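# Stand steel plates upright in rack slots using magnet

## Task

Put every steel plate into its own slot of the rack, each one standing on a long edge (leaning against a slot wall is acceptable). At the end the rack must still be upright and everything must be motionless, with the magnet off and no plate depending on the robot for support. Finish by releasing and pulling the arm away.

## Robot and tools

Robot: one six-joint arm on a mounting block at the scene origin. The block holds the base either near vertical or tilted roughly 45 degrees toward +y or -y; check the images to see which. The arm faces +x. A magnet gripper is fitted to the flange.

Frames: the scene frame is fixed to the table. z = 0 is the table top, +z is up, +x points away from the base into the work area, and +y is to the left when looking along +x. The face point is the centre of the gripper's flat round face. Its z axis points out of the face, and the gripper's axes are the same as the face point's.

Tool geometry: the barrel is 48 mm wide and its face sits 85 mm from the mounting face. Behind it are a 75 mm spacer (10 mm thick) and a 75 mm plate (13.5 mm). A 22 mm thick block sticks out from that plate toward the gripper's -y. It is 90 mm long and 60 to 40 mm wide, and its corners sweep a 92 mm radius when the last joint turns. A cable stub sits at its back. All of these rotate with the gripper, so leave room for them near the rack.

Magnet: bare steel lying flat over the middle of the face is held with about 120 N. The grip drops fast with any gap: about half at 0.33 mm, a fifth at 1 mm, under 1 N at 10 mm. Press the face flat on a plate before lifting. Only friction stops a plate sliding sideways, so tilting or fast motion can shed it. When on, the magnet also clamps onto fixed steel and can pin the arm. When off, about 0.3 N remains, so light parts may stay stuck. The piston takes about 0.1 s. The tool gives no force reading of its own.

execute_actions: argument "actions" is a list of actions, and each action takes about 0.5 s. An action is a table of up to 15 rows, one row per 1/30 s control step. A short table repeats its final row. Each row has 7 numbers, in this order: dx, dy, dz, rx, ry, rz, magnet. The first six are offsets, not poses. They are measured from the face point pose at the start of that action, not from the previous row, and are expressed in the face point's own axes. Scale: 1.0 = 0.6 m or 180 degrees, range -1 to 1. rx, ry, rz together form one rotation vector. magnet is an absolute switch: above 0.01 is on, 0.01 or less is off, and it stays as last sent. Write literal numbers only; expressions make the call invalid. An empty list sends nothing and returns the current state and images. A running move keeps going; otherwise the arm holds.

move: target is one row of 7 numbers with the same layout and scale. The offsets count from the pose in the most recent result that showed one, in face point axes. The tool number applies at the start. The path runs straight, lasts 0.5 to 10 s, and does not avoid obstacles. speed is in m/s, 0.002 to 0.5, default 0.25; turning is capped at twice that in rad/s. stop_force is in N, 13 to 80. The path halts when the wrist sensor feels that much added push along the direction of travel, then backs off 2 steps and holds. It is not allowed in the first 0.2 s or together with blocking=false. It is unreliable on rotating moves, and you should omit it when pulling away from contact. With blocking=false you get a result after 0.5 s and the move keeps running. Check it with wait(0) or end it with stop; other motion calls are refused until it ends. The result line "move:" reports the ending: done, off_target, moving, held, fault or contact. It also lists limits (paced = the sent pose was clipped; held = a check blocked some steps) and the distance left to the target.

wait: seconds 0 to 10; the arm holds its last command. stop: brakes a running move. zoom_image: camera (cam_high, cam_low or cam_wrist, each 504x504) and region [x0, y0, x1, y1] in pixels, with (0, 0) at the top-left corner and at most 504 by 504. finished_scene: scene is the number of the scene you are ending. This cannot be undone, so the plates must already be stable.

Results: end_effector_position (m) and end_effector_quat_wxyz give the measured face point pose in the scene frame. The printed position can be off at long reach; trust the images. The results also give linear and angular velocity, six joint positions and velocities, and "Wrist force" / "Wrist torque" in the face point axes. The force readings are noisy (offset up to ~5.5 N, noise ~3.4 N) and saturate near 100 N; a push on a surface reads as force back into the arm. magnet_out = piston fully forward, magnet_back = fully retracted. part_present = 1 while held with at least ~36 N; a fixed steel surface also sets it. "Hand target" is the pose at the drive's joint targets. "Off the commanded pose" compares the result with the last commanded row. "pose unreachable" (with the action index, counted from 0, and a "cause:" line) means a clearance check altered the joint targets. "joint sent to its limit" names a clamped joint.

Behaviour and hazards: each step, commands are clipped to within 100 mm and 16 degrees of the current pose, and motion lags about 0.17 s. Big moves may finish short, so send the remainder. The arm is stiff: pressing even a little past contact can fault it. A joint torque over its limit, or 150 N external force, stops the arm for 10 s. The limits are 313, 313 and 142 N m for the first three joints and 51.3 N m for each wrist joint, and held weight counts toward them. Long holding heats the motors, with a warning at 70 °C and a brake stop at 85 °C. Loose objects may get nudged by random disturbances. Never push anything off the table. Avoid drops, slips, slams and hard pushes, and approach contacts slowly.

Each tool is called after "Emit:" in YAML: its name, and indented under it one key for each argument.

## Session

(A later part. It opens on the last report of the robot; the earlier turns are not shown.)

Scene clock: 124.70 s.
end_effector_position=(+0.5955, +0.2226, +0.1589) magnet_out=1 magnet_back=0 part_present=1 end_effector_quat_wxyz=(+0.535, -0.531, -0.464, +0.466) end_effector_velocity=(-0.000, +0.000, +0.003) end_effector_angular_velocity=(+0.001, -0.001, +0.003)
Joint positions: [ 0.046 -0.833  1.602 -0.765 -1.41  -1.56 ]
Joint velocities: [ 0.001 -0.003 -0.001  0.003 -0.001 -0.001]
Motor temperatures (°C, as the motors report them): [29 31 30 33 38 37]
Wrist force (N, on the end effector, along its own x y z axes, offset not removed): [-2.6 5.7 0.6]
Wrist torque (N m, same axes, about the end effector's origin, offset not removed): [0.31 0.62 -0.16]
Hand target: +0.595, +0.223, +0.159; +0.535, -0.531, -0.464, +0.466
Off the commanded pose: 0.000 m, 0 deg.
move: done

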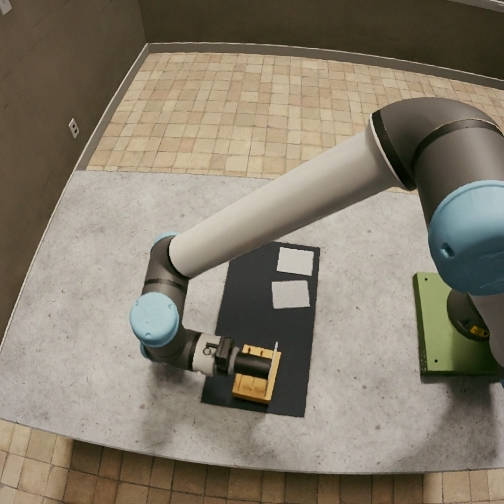

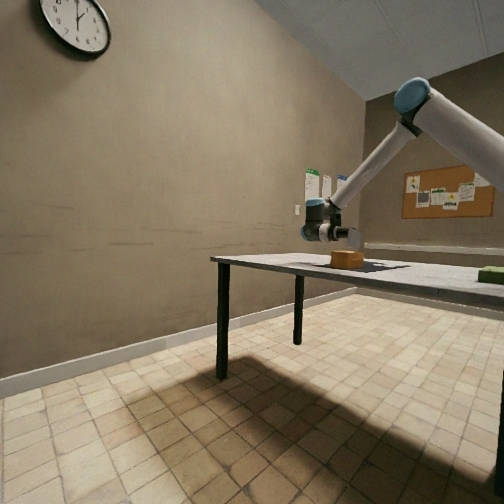

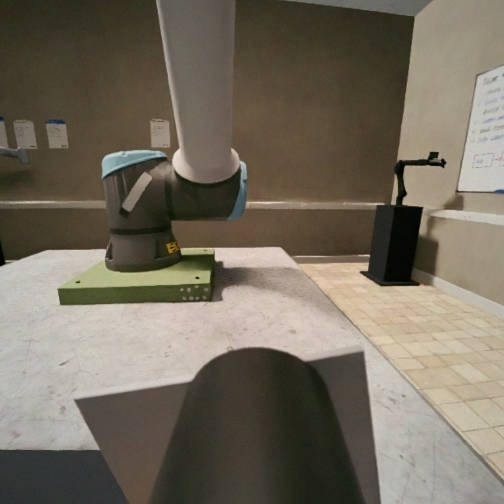

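Emit:
move:
  target: [0.018,0,0,0,0,0,1]
  speed: 0.02

Emit:
move:
  target: [0,0.03,0,0,0,0,1]
  speed: 0.006
  stop_force: 14

Scene clock: 129.73 s.
end_effector_position=(+0.5969, +0.2330, +0.1590) magnet_out=1 magnet_back=0 part_present=1 end_effector_quat_wxyz=(+0.535, -0.531, -0.464, +0.466) end_effector_velocity=(+0.001, +0.002, +0.000) end_effector_angular_velocity=(+0.000, -0.001, +0.001)
Joint positions: [ 0.058 -0.829  1.592 -0.761 -1.398 -1.56 ]
Joint velocities: [ 0.002  0.001 -0.003  0.001  0.002 -0.   ]
Motor temperatures (°C, as the motors report them): [29 31 30 33 38 37]
Wrist force (N, on the end effector, along its own x y z axes, offset not removed): [7.3 2.9 0.7]
Wrist torque (N m, same axes, about the end effector's origin, offset not removed): [0.25 -0.69 -0.02]
Hand target: +0.597, +0.233, +0.159; +0.535, -0.531, -0.464, +0.466
Off the commanded pose: 0.000 m, 0 deg.
move: done

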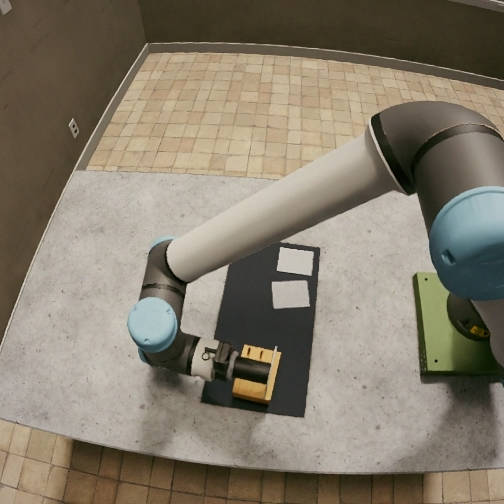

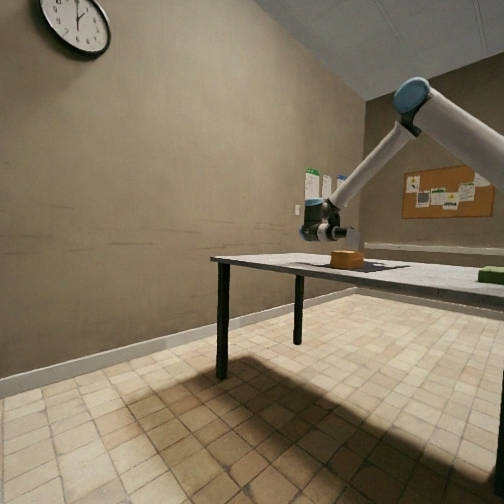

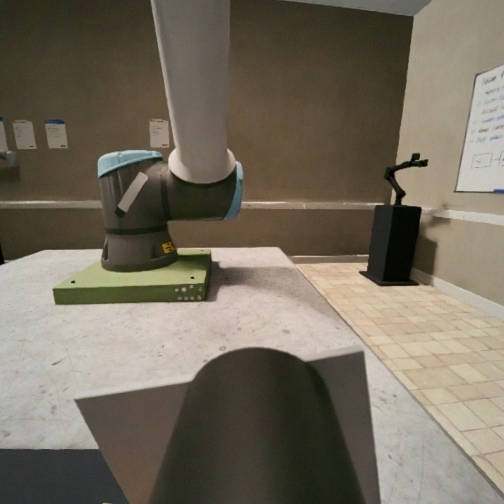

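Scene clock: 132.97 s.
end_effector_position=(+0.5968, +0.2331, +0.1411) magnet_out=1 magnet_back=0 part_present=1 end_effector_quat_wxyz=(+0.535, -0.531, -0.464, +0.466) end_effector_velocity=(+0.000, -0.000, -0.001) end_effector_angular_velocity=(+0.001, -0.000, -0.000)
Joint positions: [ 0.058 -0.808  1.595 -0.784 -1.398 -1.56 ]
Joint velocities: [-0.     0.001 -0.    -0.002  0.    -0.001]
Motor temperatures (°C, as the motors report them): [29 31 30 33 38 37]
Wrist force (N, on the end effector, along its own x y z axes, offset not removed): [-1.7 5.0 1.3]
Wrist torque (N m, same axes, about the end effector's origin, offset not removed): [0.32 0.14 0.18]
Hand target: +0.597, +0.233, +0.141; +0.535, -0.531, -0.464, +0.466
Off the commanded pose: 0.000 m, 0 deg.
move: done

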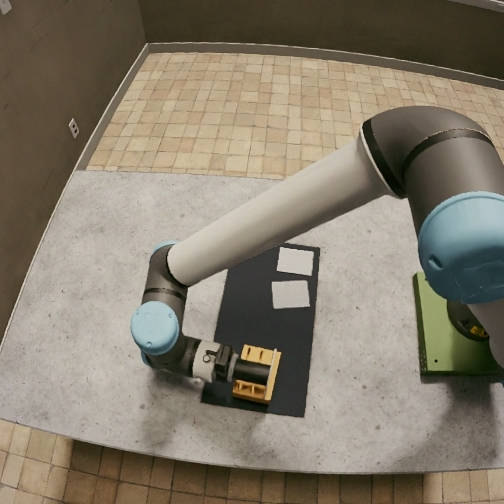

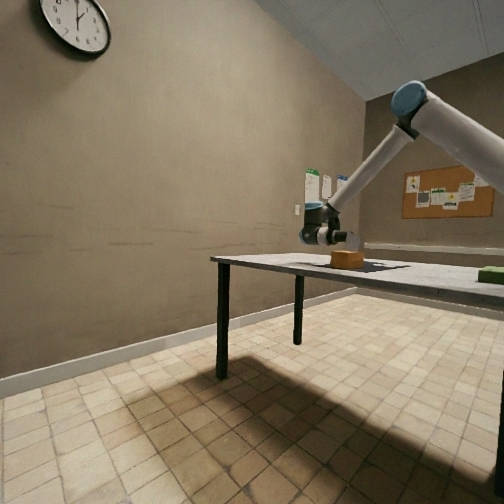

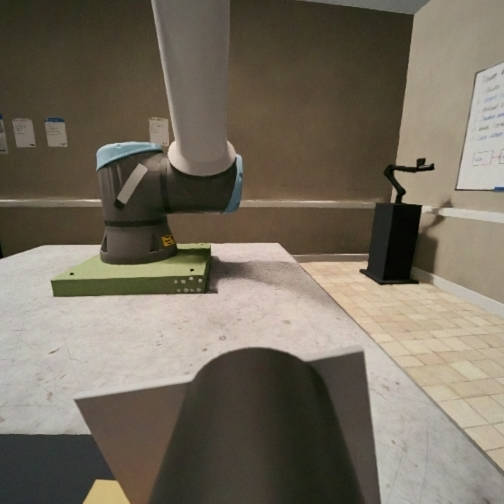

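No contact; continue to z≈0.116.

Emit:
move:
  target: [0,0.042,0,0,0,0,1]
  speed: 0.006
  stop_force: 14

Scene clock: 135.97 s.
end_effector_position=(+0.5968, +0.2331, +0.1309) magnet_out=1 magnet_back=0 part_present=1 end_effector_quat_wxyz=(+0.535, -0.531, -0.464, +0.466) end_effector_velocity=(-0.000, +0.001, +0.002) end_effector_angular_velocity=(-0.000, +0.002, -0.001)
Joint positions: [ 0.058 -0.797  1.596 -0.797 -1.398 -1.56 ]
Joint velocities: [ 0.    -0.002  0.     0.004  0.002  0.   ]
Motor temperatures (°C, as the motors report them): [29 31 30 33 38 37]
Wrist force (N, on the end effector, along its own x y z axes, offset not removed): [-9.2 -1.0 -4.0]
Wrist torque (N m, same axes, about the end effector's origin, offset not removed): [0.38 0.73 -0.27]
Hand target: +0.597, +0.233, +0.131; +0.535, -0.531, -0.464, +0.466
Off the commanded pose: 0.015 m, 0 deg.
move: contact

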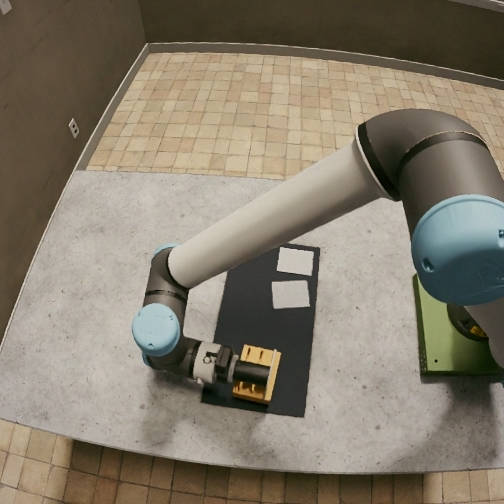

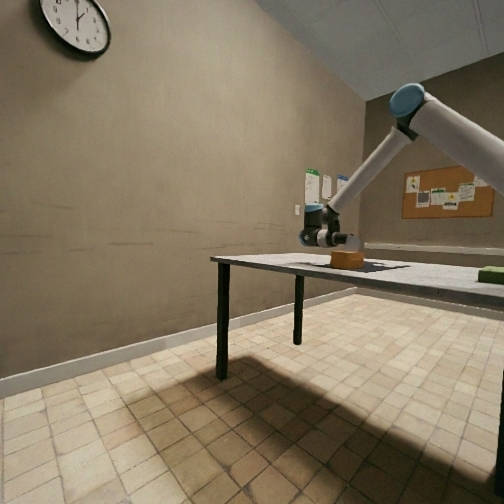

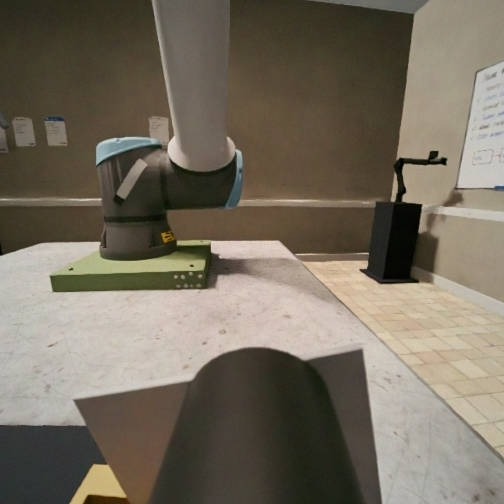

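Emit:
zoom_image:
  camera: "cam_high"
  region: [222,338,292,408]

Region (222, 338, 292, 408) of cam_high's 504x504 image, scaled by 7.200, with more detail than that image has.

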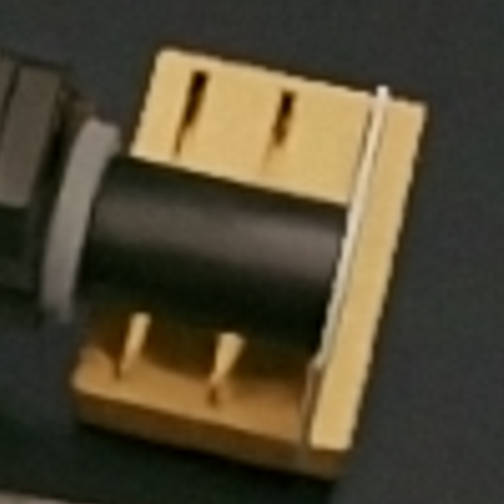

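Emit:
move:
  target: [0,0.005,0.003,0,0,0,1]
  speed: 0.003

Scene clock: 139.60 s.
end_effector_position=(+0.5950, +0.2334, +0.1280) magnet_out=1 magnet_back=0 part_present=1 end_effector_quat_wxyz=(+0.535, -0.531, -0.464, +0.466) end_effector_velocity=(-0.000, +0.000, -0.000) end_effector_angular_velocity=(-0.000, -0.001, +0.002)
Joint positions: [ 0.058 -0.795  1.6   -0.802 -1.398 -1.56 ]
Joint velocities: [ 0.001  0.     0.    -0.001 -0.001  0.   ]
Motor temperatures (°C, as the motors report them): [29 31 30 33 38 37]
Wrist force (N, on the end effector, along its own x y z axes, offset not removed): [-5.3 -29.6 -10.3]
Wrist torque (N m, same axes, about the end effector's origin, offset not removed): [-0.12 0.21 -0.29]
Hand target: +0.595, +0.233, +0.128; +0.535, -0.531, -0.464, +0.466
Off the commanded pose: 0.000 m, 0 deg.
move: done

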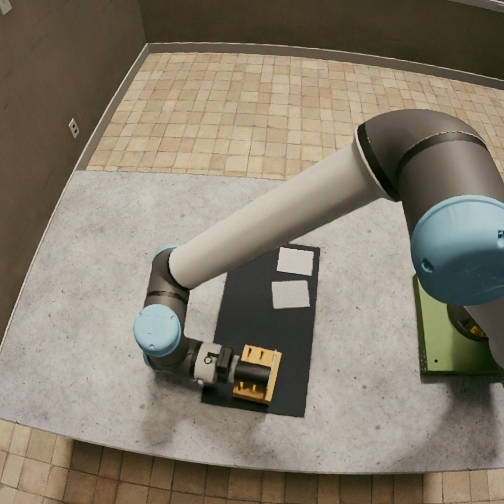

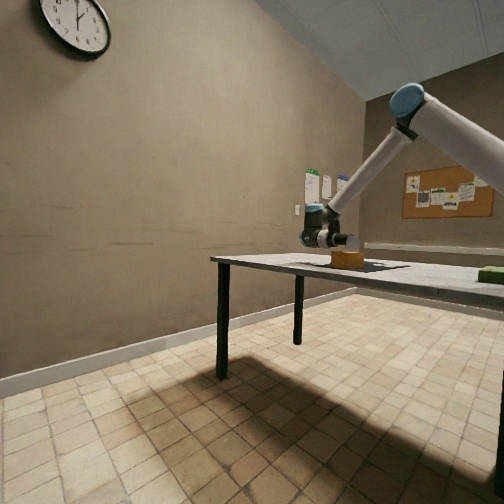

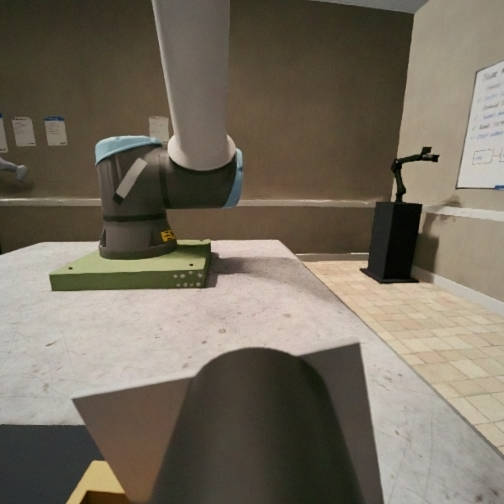

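Emit:
move:
  target: [0,-0.06,-0.003,0,0,0,1]
  speed: 0.02

Emit:
move:
  target: [0,0,0,0,0,0.058,1]
  speed: 0.05

Scene clock: 143.57 s.
end_effector_position=(+0.5970, +0.2330, +0.1638) magnet_out=1 magnet_back=0 part_present=1 end_effector_quat_wxyz=(+0.535, -0.531, -0.464, +0.466) end_effector_velocity=(+0.001, -0.000, +0.003) end_effector_angular_velocity=(+0.001, -0.001, -0.001)
Joint positions: [ 0.058 -0.834  1.591 -0.754 -1.398 -1.56 ]
Joint velocities: [-0.    -0.003 -0.001  0.003  0.001 -0.001]
Motor temperatures (°C, as the motors report them): [29 31 30 33 38 37]
Wrist force (N, on the end effector, along its own x y z axes, offset not removed): [4.3 6.6 -3.3]
Wrist torque (N m, same axes, about the end effector's origin, offset not removed): [0.27 -0.09 -0.08]
Hand target: +0.597, +0.233, +0.164; +0.535, -0.531, -0.464, +0.466
Off the commanded pose: 0.000 m, 0 deg.
move: done

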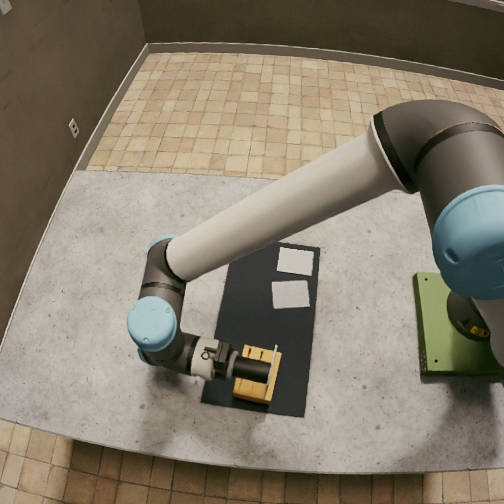

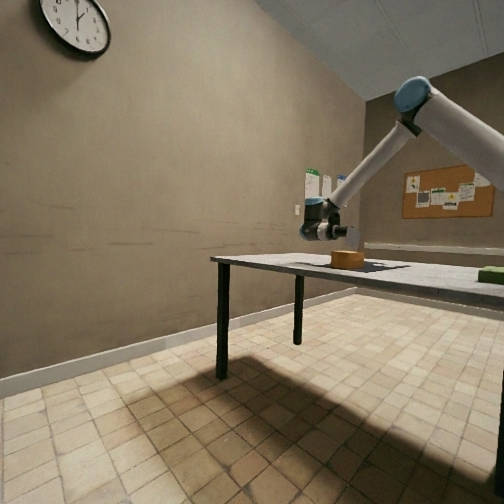

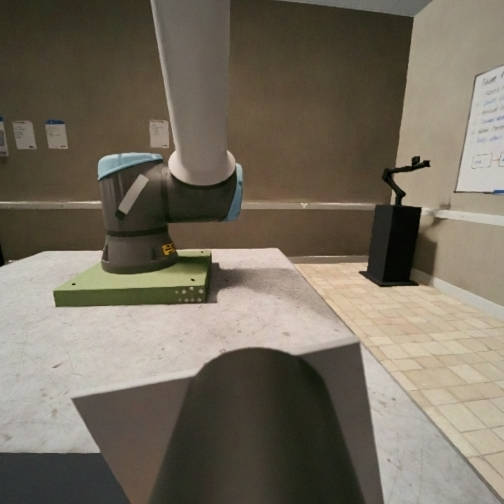

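Scene clock: 145.70 s.
end_effector_position=(+0.5970, +0.2330, +0.1638) magnet_out=1 magnet_back=0 part_present=1 end_effector_quat_wxyz=(-0.491, +0.571, +0.414, -0.512) end_effector_velocity=(+0.000, +0.001, -0.000) end_effector_angular_velocity=(-0.011, +0.001, +0.000)
Joint positions: [ 0.058 -0.834  1.591 -0.754 -1.398 -1.379]
Joint velocities: [ 0.001  0.    -0.001 -0.     0.     0.012]
Motor temperatures (°C, as the motors report them): [29 31 30 33 38 37]
Wrist force (N, on the end effector, along its own x y z axes, offset not removed): [7.4 0.1 -1.9]
Wrist torque (N m, same axes, about the end effector's origin, offset not removed): [-0.22 -0.58 -0.19]
Hand target: +0.597, +0.233, +0.164; -0.490, +0.571, +0.414, -0.512
Off the commanded pose: 0.000 m, 0 deg.
move: done

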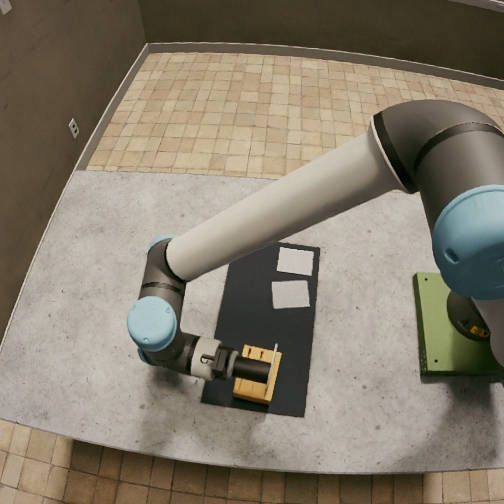

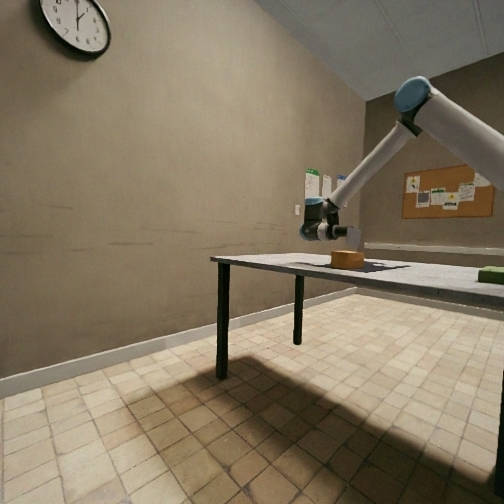

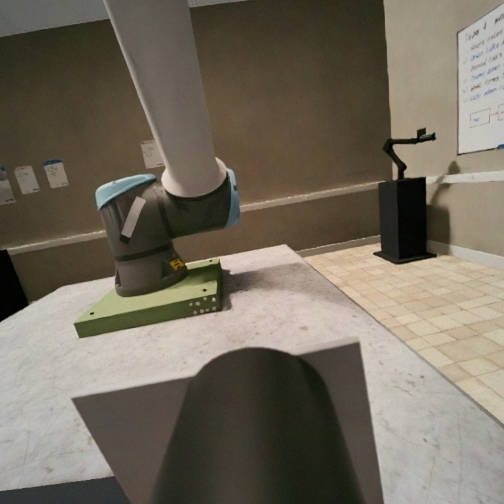

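Emit:
execute_actions:
  actions: []

Scene clock: 158.20 s.
end_effector_position=(+0.5970, +0.2330, +0.1638) magnet_out=1 magnet_back=0 part_present=1 end_effector_quat_wxyz=(-0.490, +0.571, +0.414, -0.512) end_effector_velocity=(+0.000, -0.001, -0.000) end_effector_angular_velocity=(+0.000, +0.000, -0.002)
Joint positions: [ 0.058 -0.834  1.591 -0.754 -1.398 -1.377]
Joint velocities: [-0.001 -0.     0.001 -0.     0.001 -0.001]
Motor temperatures (°C, as the motors report them): [29 31 30 33 38 37]
Wrist force (N, on the end effector, along its own x y z axes, offset not removed): [3.1 7.4 0.4]
Wrist torque (N m, same axes, about the end effector's origin, offset not removed): [0.54 -0.29 -0.05]
Hand target: +0.597, +0.233, +0.164; -0.490, +0.571, +0.414, -0.512
Off the commanded pose: 0.000 m, 0 deg.

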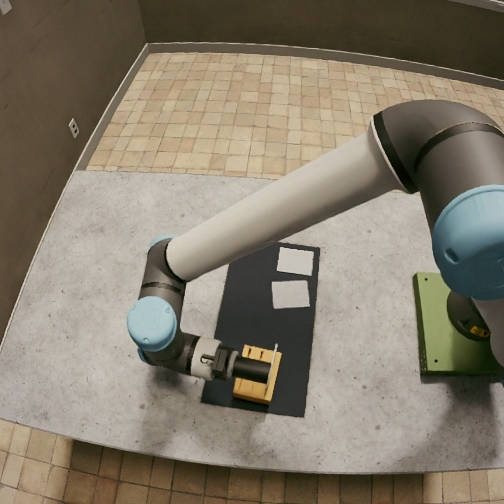

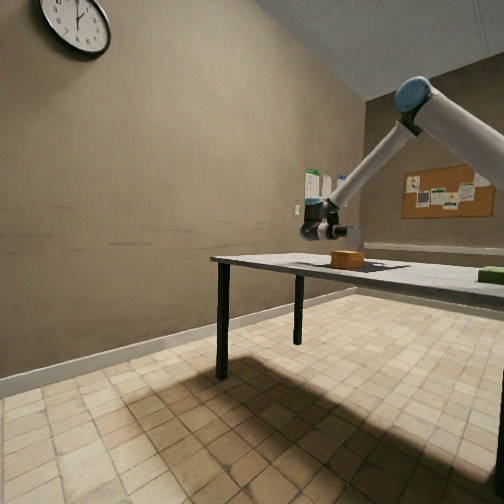

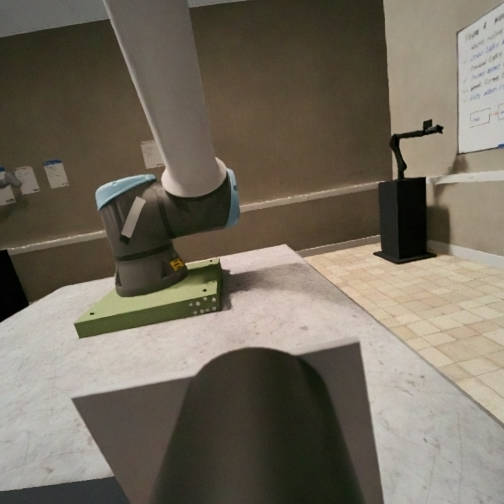

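Emit:
execute_actions:
  actions:
    - [[0,0,0,0,0,0.04,1]]
    - [[0,0,0,0,0,0,1]]

Emit:
zoom_image:
  camera: "cam_high"
  region: [222, 338, 292, 408]

Scene clock: 164.43 s.
end_effector_position=(+0.5969, +0.2330, +0.1638) magnet_out=1 magnet_back=0 part_present=1 end_effector_quat_wxyz=(-0.458, +0.595, +0.378, -0.542) end_effector_velocity=(-0.000, +0.000, -0.000) end_effector_angular_velocity=(+0.000, +0.000, +0.001)
Joint positions: [ 0.058 -0.834  1.591 -0.754 -1.398 -1.254]
Joint velocities: [ 0.001 -0.     0.     0.    -0.    -0.   ]
Motor temperatures (°C, as the motors report them): [29 31 30 33 38 37]
Wrist force (N, on the end effector, along its own x y z axes, offset not removed): [3.1 4.8 -1.8]
Wrist torque (N m, same axes, about the end effector's origin, offset not removed): [0.39 -0.35 -0.10]
Hand target: +0.597, +0.233, +0.164; -0.458, +0.595, +0.378, -0.542
Off the commanded pose: 0.000 m, 0 deg.

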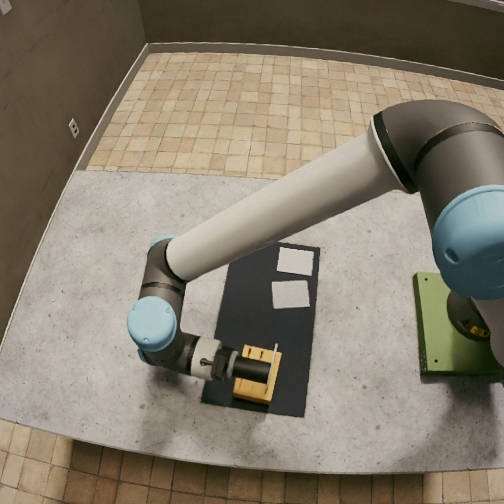

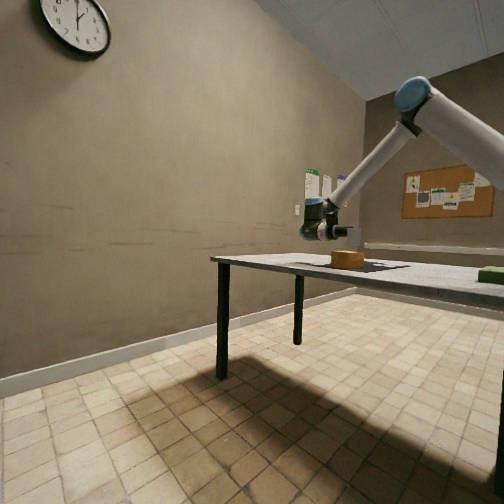

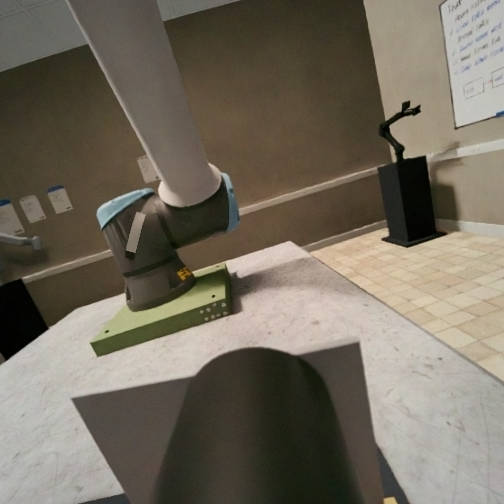

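Region (222, 338, 292, 408) of cam_high's 504x504 image, scaled by 7.200, with more detail than that image has.

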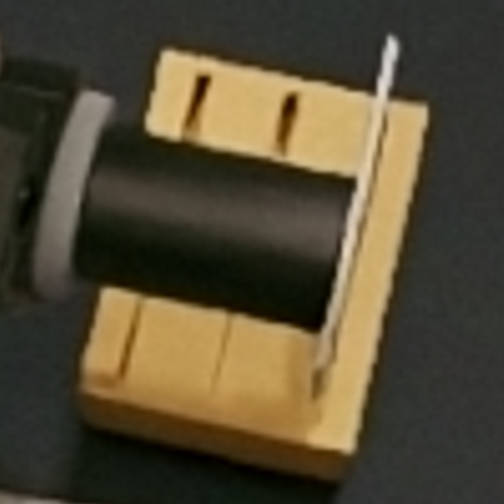

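Emit:
move:
  target: [0.0151,0.0477,0,0,0,0,1]
  speed: 0.008
  stop_force: 14

Scene clock: 170.43 s.
end_effector_position=(+0.5968, +0.2331, +0.1339) magnet_out=1 magnet_back=0 part_present=1 end_effector_quat_wxyz=(-0.458, +0.595, +0.378, -0.542) end_effector_velocity=(+0.000, -0.000, -0.002) end_effector_angular_velocity=(+0.001, -0.001, -0.000)
Joint positions: [ 0.058 -0.8    1.596 -0.793 -1.398 -1.254]
Joint velocities: [-0.     0.002 -0.    -0.002 -0.    -0.001]
Motor temperatures (°C, as the motors report them): [29 31 30 33 38 37]
Wrist force (N, on the end effector, along its own x y z axes, offset not removed): [2.1 -4.6 -2.6]
Wrist torque (N m, same axes, about the end effector's origin, offset not removed): [-0.80 0.15 0.02]
Hand target: +0.597, +0.233, +0.134; -0.458, +0.595, +0.378, -0.542
Off the commanded pose: 0.000 m, 0 deg.
move: done

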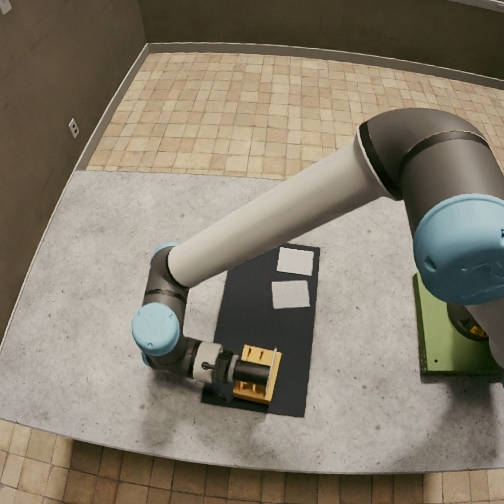

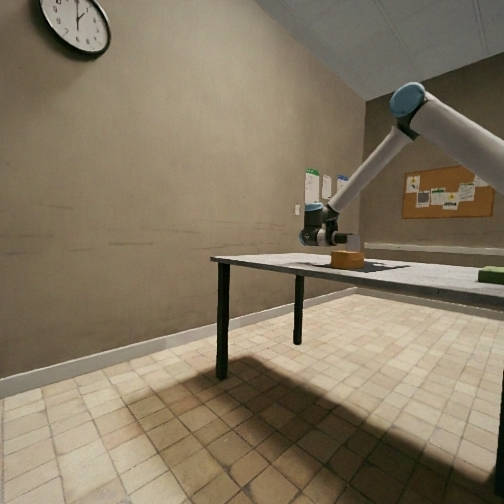

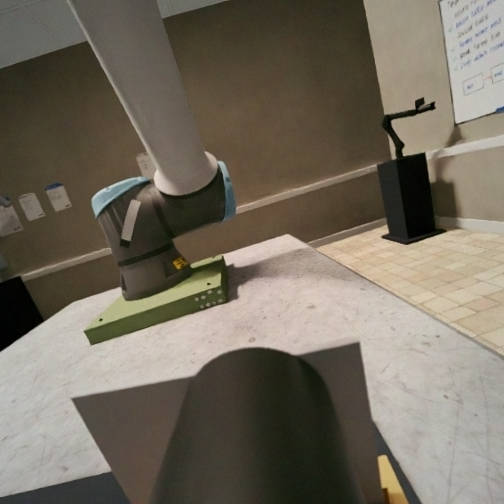

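Entered with some friction. Continue down.

Emit:
move:
  target: [0.008,0.0255,0,0,0,0,1]
  speed: 0.005
  stop_force: 20

Scene clock: 175.60 s.
end_effector_position=(+0.5967, +0.2332, +0.1180) magnet_out=1 magnet_back=0 part_present=1 end_effector_quat_wxyz=(-0.458, +0.595, +0.378, -0.542) end_effector_velocity=(+0.000, +0.000, -0.001) end_effector_angular_velocity=(-0.000, -0.001, -0.000)
Joint positions: [ 0.058 -0.781  1.597 -0.812 -1.398 -1.254]
Joint velocities: [-0.     0.001 -0.    -0.001  0.     0.   ]
Motor temperatures (°C, as the motors report them): [29 31 30 33 38 37]
Wrist force (N, on the end effector, along its own x y z axes, offset not removed): [0.6 2.9 0.1]
Wrist torque (N m, same axes, about the end effector's origin, offset not removed): [0.13 0.08 -0.18]
Hand target: +0.597, +0.233, +0.118; -0.458, +0.595, +0.378, -0.542
Off the commanded pose: 0.000 m, 0 deg.
move: done

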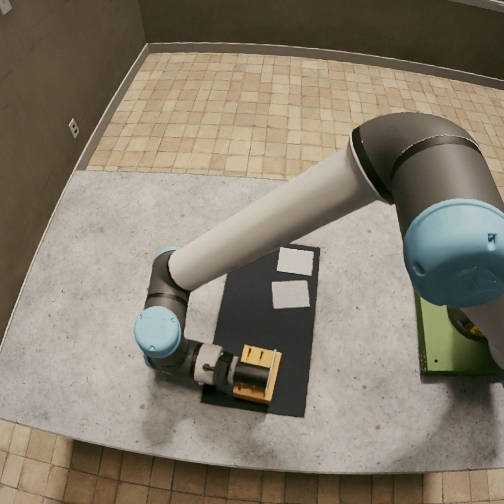

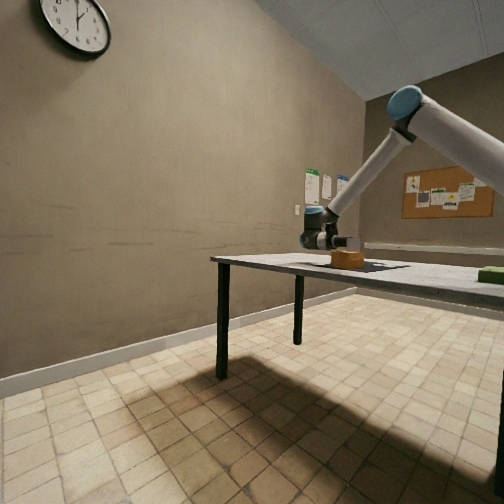

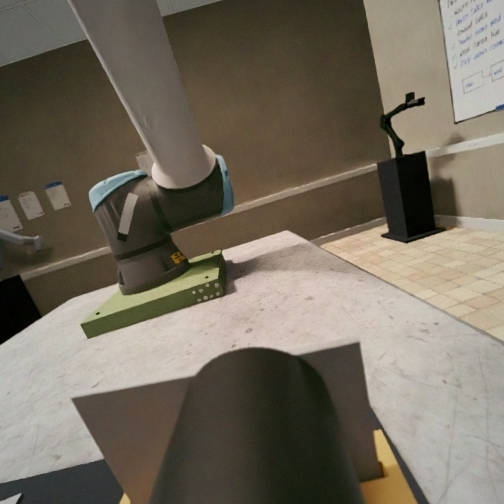

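Release.

Emit:
execute_actions:
  actions:
    - [[0,0,0,0,0,0,0]]
    - [[0,0,0,0,0,0,0]]
    - [[0,0,0,0,0,0,0]]

Scene clock: 178.07 s.
end_effector_position=(+0.5967, +0.2332, +0.1179) magnet_out=0 magnet_back=1 part_present=0 end_effector_quat_wxyz=(-0.458, +0.595, +0.378, -0.542) end_effector_velocity=(+0.000, +0.000, +0.000) end_effector_angular_velocity=(-0.000, -0.001, +0.002)
Joint positions: [ 0.058 -0.781  1.597 -0.813 -1.398 -1.254]
Joint velocities: [ 0.001 -0.    -0.    -0.    -0.001  0.   ]
Motor temperatures (°C, as the motors report them): [29 31 30 33 38 37]
Wrist force (N, on the end effector, along its own x y z axes, offset not removed): [4.3 1.1 0.9]
Wrist torque (N m, same axes, about the end effector's origin, offset not removed): [-0.09 -0.37 -0.13]
Hand target: +0.597, +0.233, +0.118; -0.458, +0.595, +0.378, -0.542
Off the commanded pose: 0.000 m, 0 deg.

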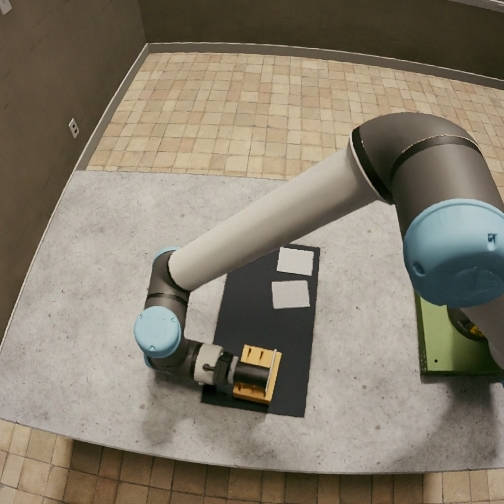

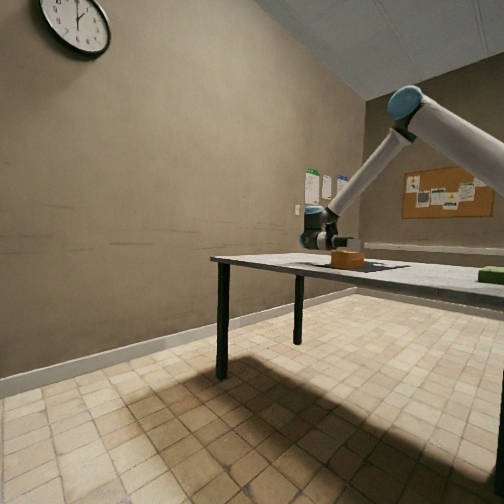

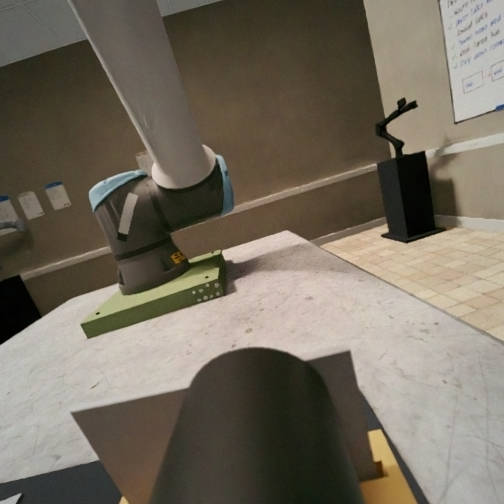

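Dropped level. Retreat and rise.

Emit:
move:
  target: [0,0,-0.015,0,0,0,0]
  speed: 0.03

Emit:
move:
  target: [-0.0755,-0.238,0,0,0,0,0]
  speed: 0.15

Scene clock: 180.60 s.
end_effector_position=(+0.6054, +0.2320, +0.1179) magnet_out=0 magnet_back=1 part_present=0 end_effector_quat_wxyz=(-0.458, +0.595, +0.378, -0.542) end_effector_velocity=(+0.001, +0.000, -0.000) end_effector_angular_velocity=(+0.000, +0.001, +0.001)
Joint positions: [ 0.056 -0.772  1.577 -0.802 -1.4   -1.254]
Joint velocities: [ 0.001  0.003 -0.004  0.003 -0.001 -0.   ]
Motor temperatures (°C, as the motors report them): [29 31 30 33 38 37]
Wrist force (N, on the end effector, along its own x y z axes, offset not removed): [-2.4 1.8 2.2]
Wrist torque (N m, same axes, about the end effector's origin, offset not removed): [0.20 0.35 -0.03]
Hand target: +0.606, +0.232, +0.118; -0.458, +0.595, +0.378, -0.542
Off the commanded pose: 0.000 m, 0 deg.
move: done

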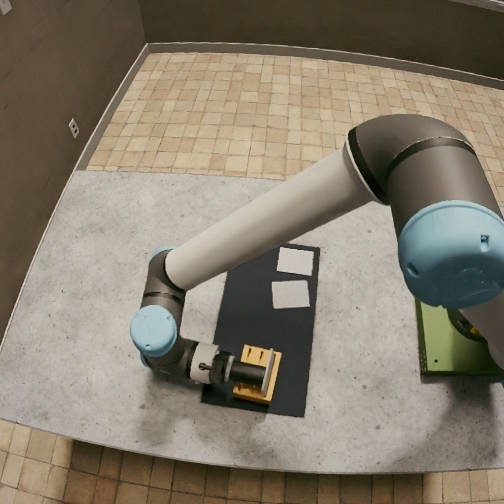

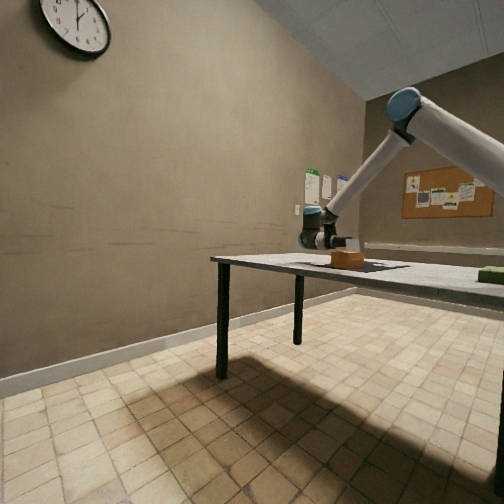

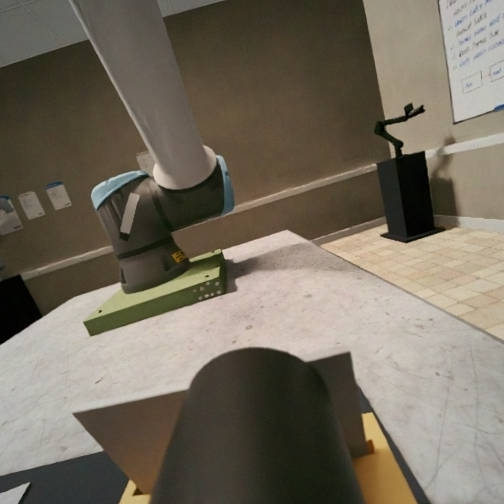

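Scene clock: 182.13 s.
end_effector_position=(+0.6062, +0.2312, +0.2674) magnet_out=0 magnet_back=1 part_present=0 end_effector_quat_wxyz=(-0.458, +0.595, +0.378, -0.542) end_effector_velocity=(-0.000, +0.000, +0.002) end_effector_angular_velocity=(-0.000, +0.000, +0.002)
Joint positions: [ 0.057 -0.929  1.537 -0.604 -1.399 -1.254]
Joint velocities: [ 0.001 -0.002 -0.001  0.003 -0.001  0.   ]
Motor temperatures (°C, as the motors report them): [29 31 30 33 38 37]
Wrist force (N, on the end effector, along its own x y z axes, offset not removed): [5.6 1.8 0.1]
Wrist torque (N m, same axes, about the end effector's origin, offset not removed): [0.20 -0.59 0.07]
Hand target: +0.606, +0.231, +0.268; -0.458, +0.595, +0.378, -0.542
Off the commanded pose: 0.000 m, 0 deg.
move: done

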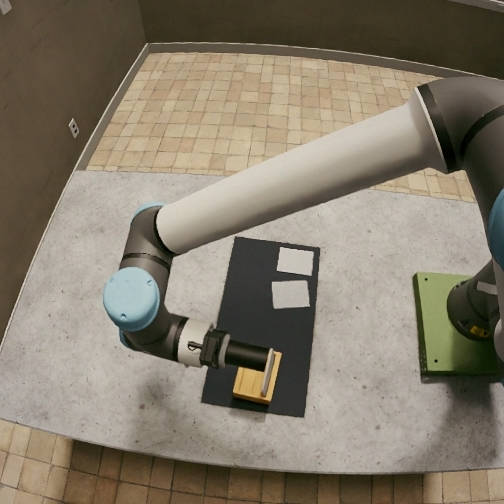

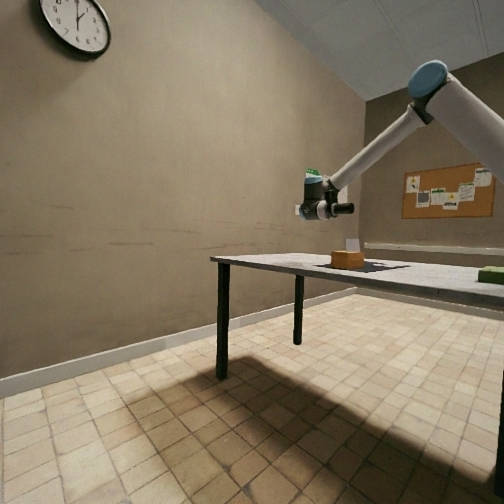

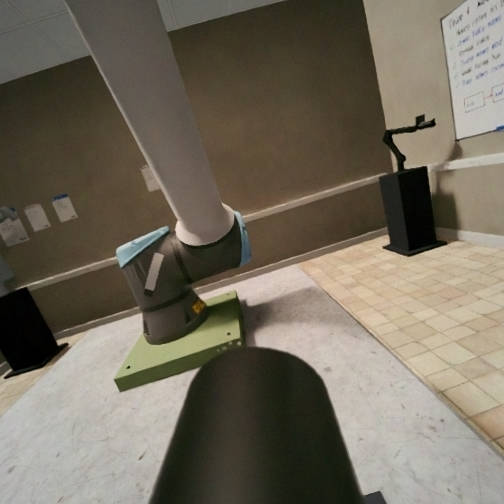

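Emit:
move:
  target: [0,0,0,-0.339,0.401,0.279,0]
  speed: 0.3

Scene clock: 187.60 s.
end_effector_position=(+0.6062, +0.2311, +0.2672) magnet_out=0 magnet_back=1 part_present=0 end_effector_quat_wxyz=(-0.001, +1.000, -0.000, +0.001) end_effector_velocity=(-0.000, +0.001, +0.000) end_effector_angular_velocity=(-0.006, -0.008, -0.003)
Joint positions: [ 0.124 -1.493  2.131 -2.21  -1.584  0.103]
Joint velocities: [ 0.004 -0.001  0.002 -0.009 -0.007  0.007]
Motor temperatures (°C, as the motors report them): [29 31 30 33 38 37]
Wrist force (N, on the end effector, along its own x y z axes, offset not removed): [-2.3 2.7 -4.9]
Wrist torque (N m, same axes, about the end effector's origin, offset not removed): [0.25 0.46 -0.17]
Hand target: +0.606, +0.231, +0.267; -0.000, +1.000, -0.001, +0.001
Off the commanded pose: 0.000 m, 0 deg.
move: done

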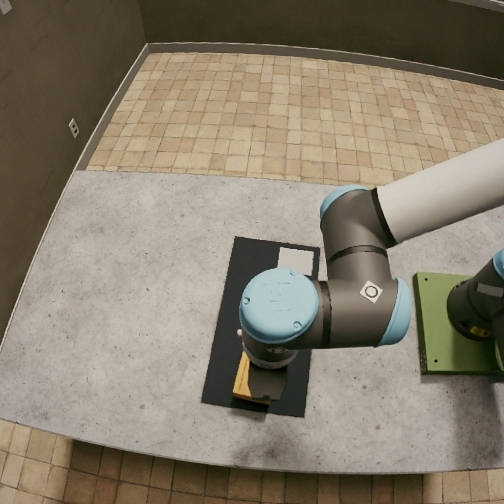

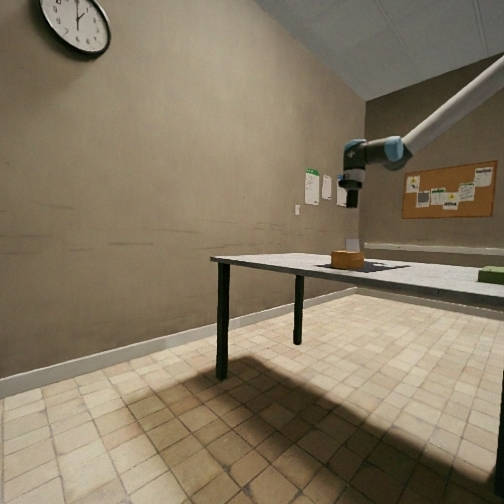

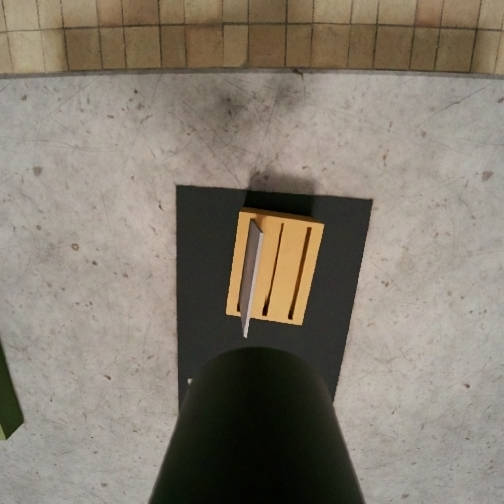

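Emit:
move:
  target: [-0.095,0.368,0,0,0,0,0]
  speed: 0.3

Emit:
move:
  target: [0,0,0.39,0,0,0,0]
  speed: 0.2

Scene clock: 191.13 s.
end_effector_position=(+0.5492, +0.0108, +0.2668) magnet_out=0 magnet_back=1 part_present=0 end_effector_quat_wxyz=(-0.001, +1.000, -0.001, +0.001) end_effector_velocity=(-0.000, -0.002, +0.000) end_effector_angular_velocity=(+0.001, -0.001, +0.000)
Joint positions: [-0.271 -1.67   2.302 -2.208 -1.582 -0.292]
Joint velocities: [-0.005 -0.001  0.     0.     0.001 -0.005]
Motor temperatures (°C, as the motors report them): [29 31 30 33 38 37]
Wrist force (N, on the end effector, along its own x y z axes, offset not removed): [3.3 -2.0 4.8]
Wrist torque (N m, same axes, about the end effector's origin, offset not removed): [-0.34 -0.19 -0.34]
Hand target: +0.549, +0.011, +0.267; -0.001, +1.000, -0.000, +0.001
Off the commanded pose: 0.000 m, 0 deg.
move: done

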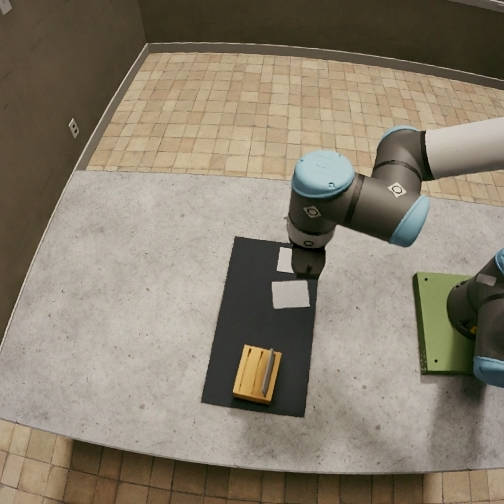

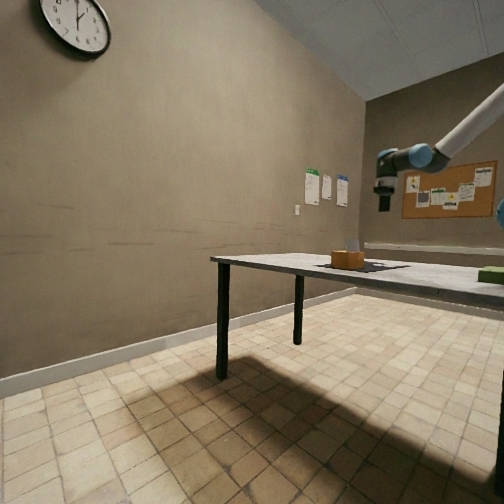

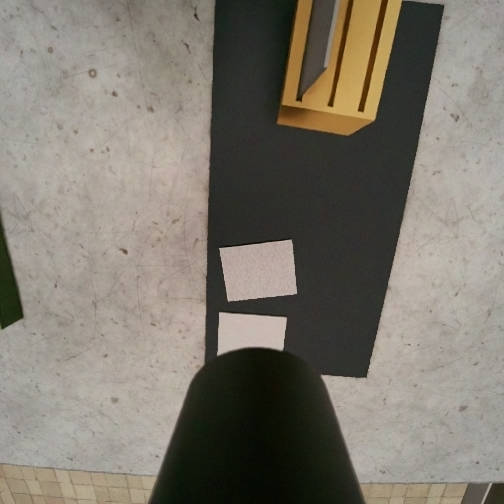

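Scene clock: 192.93 s.
end_effector_position=(+0.5493, +0.0113, +0.0334) magnet_out=0 magnet_back=1 part_present=0 end_effector_quat_wxyz=(-0.001, +1.000, -0.001, +0.001) end_effector_velocity=(+0.001, +0.001, -0.002) end_effector_angular_velocity=(-0.000, -0.001, +0.002)
Joint positions: [-0.276 -1.226  2.451 -2.802 -1.582 -0.296]
Joint velocities: [ 0.002  0.005 -0.001 -0.005 -0.     0.001]
Motor temperatures (°C, as the motors report them): [29 31 30 33 38 37]
Wrist force (N, on the end effector, along its own x y z axes, offset not removed): [-2.3 4.4 -1.4]
Wrist torque (N m, same axes, about the end effector's origin, offset not removed): [0.36 0.28 -0.14]
Hand target: +0.549, +0.011, +0.033; -0.001, +1.000, -0.001, +0.001
Off the commanded pose: 0.001 m, 0 deg.
move: done

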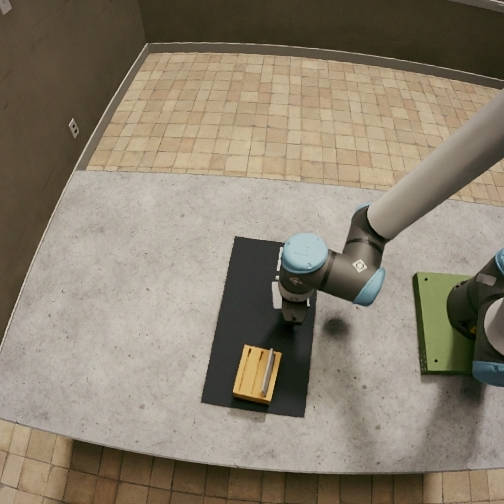

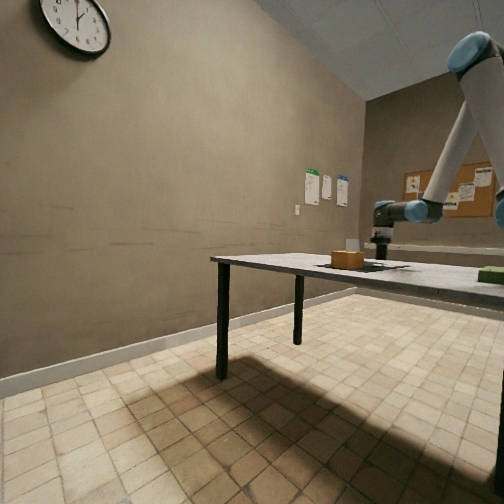

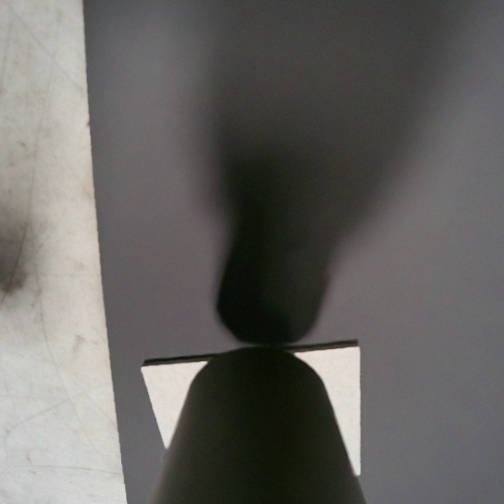

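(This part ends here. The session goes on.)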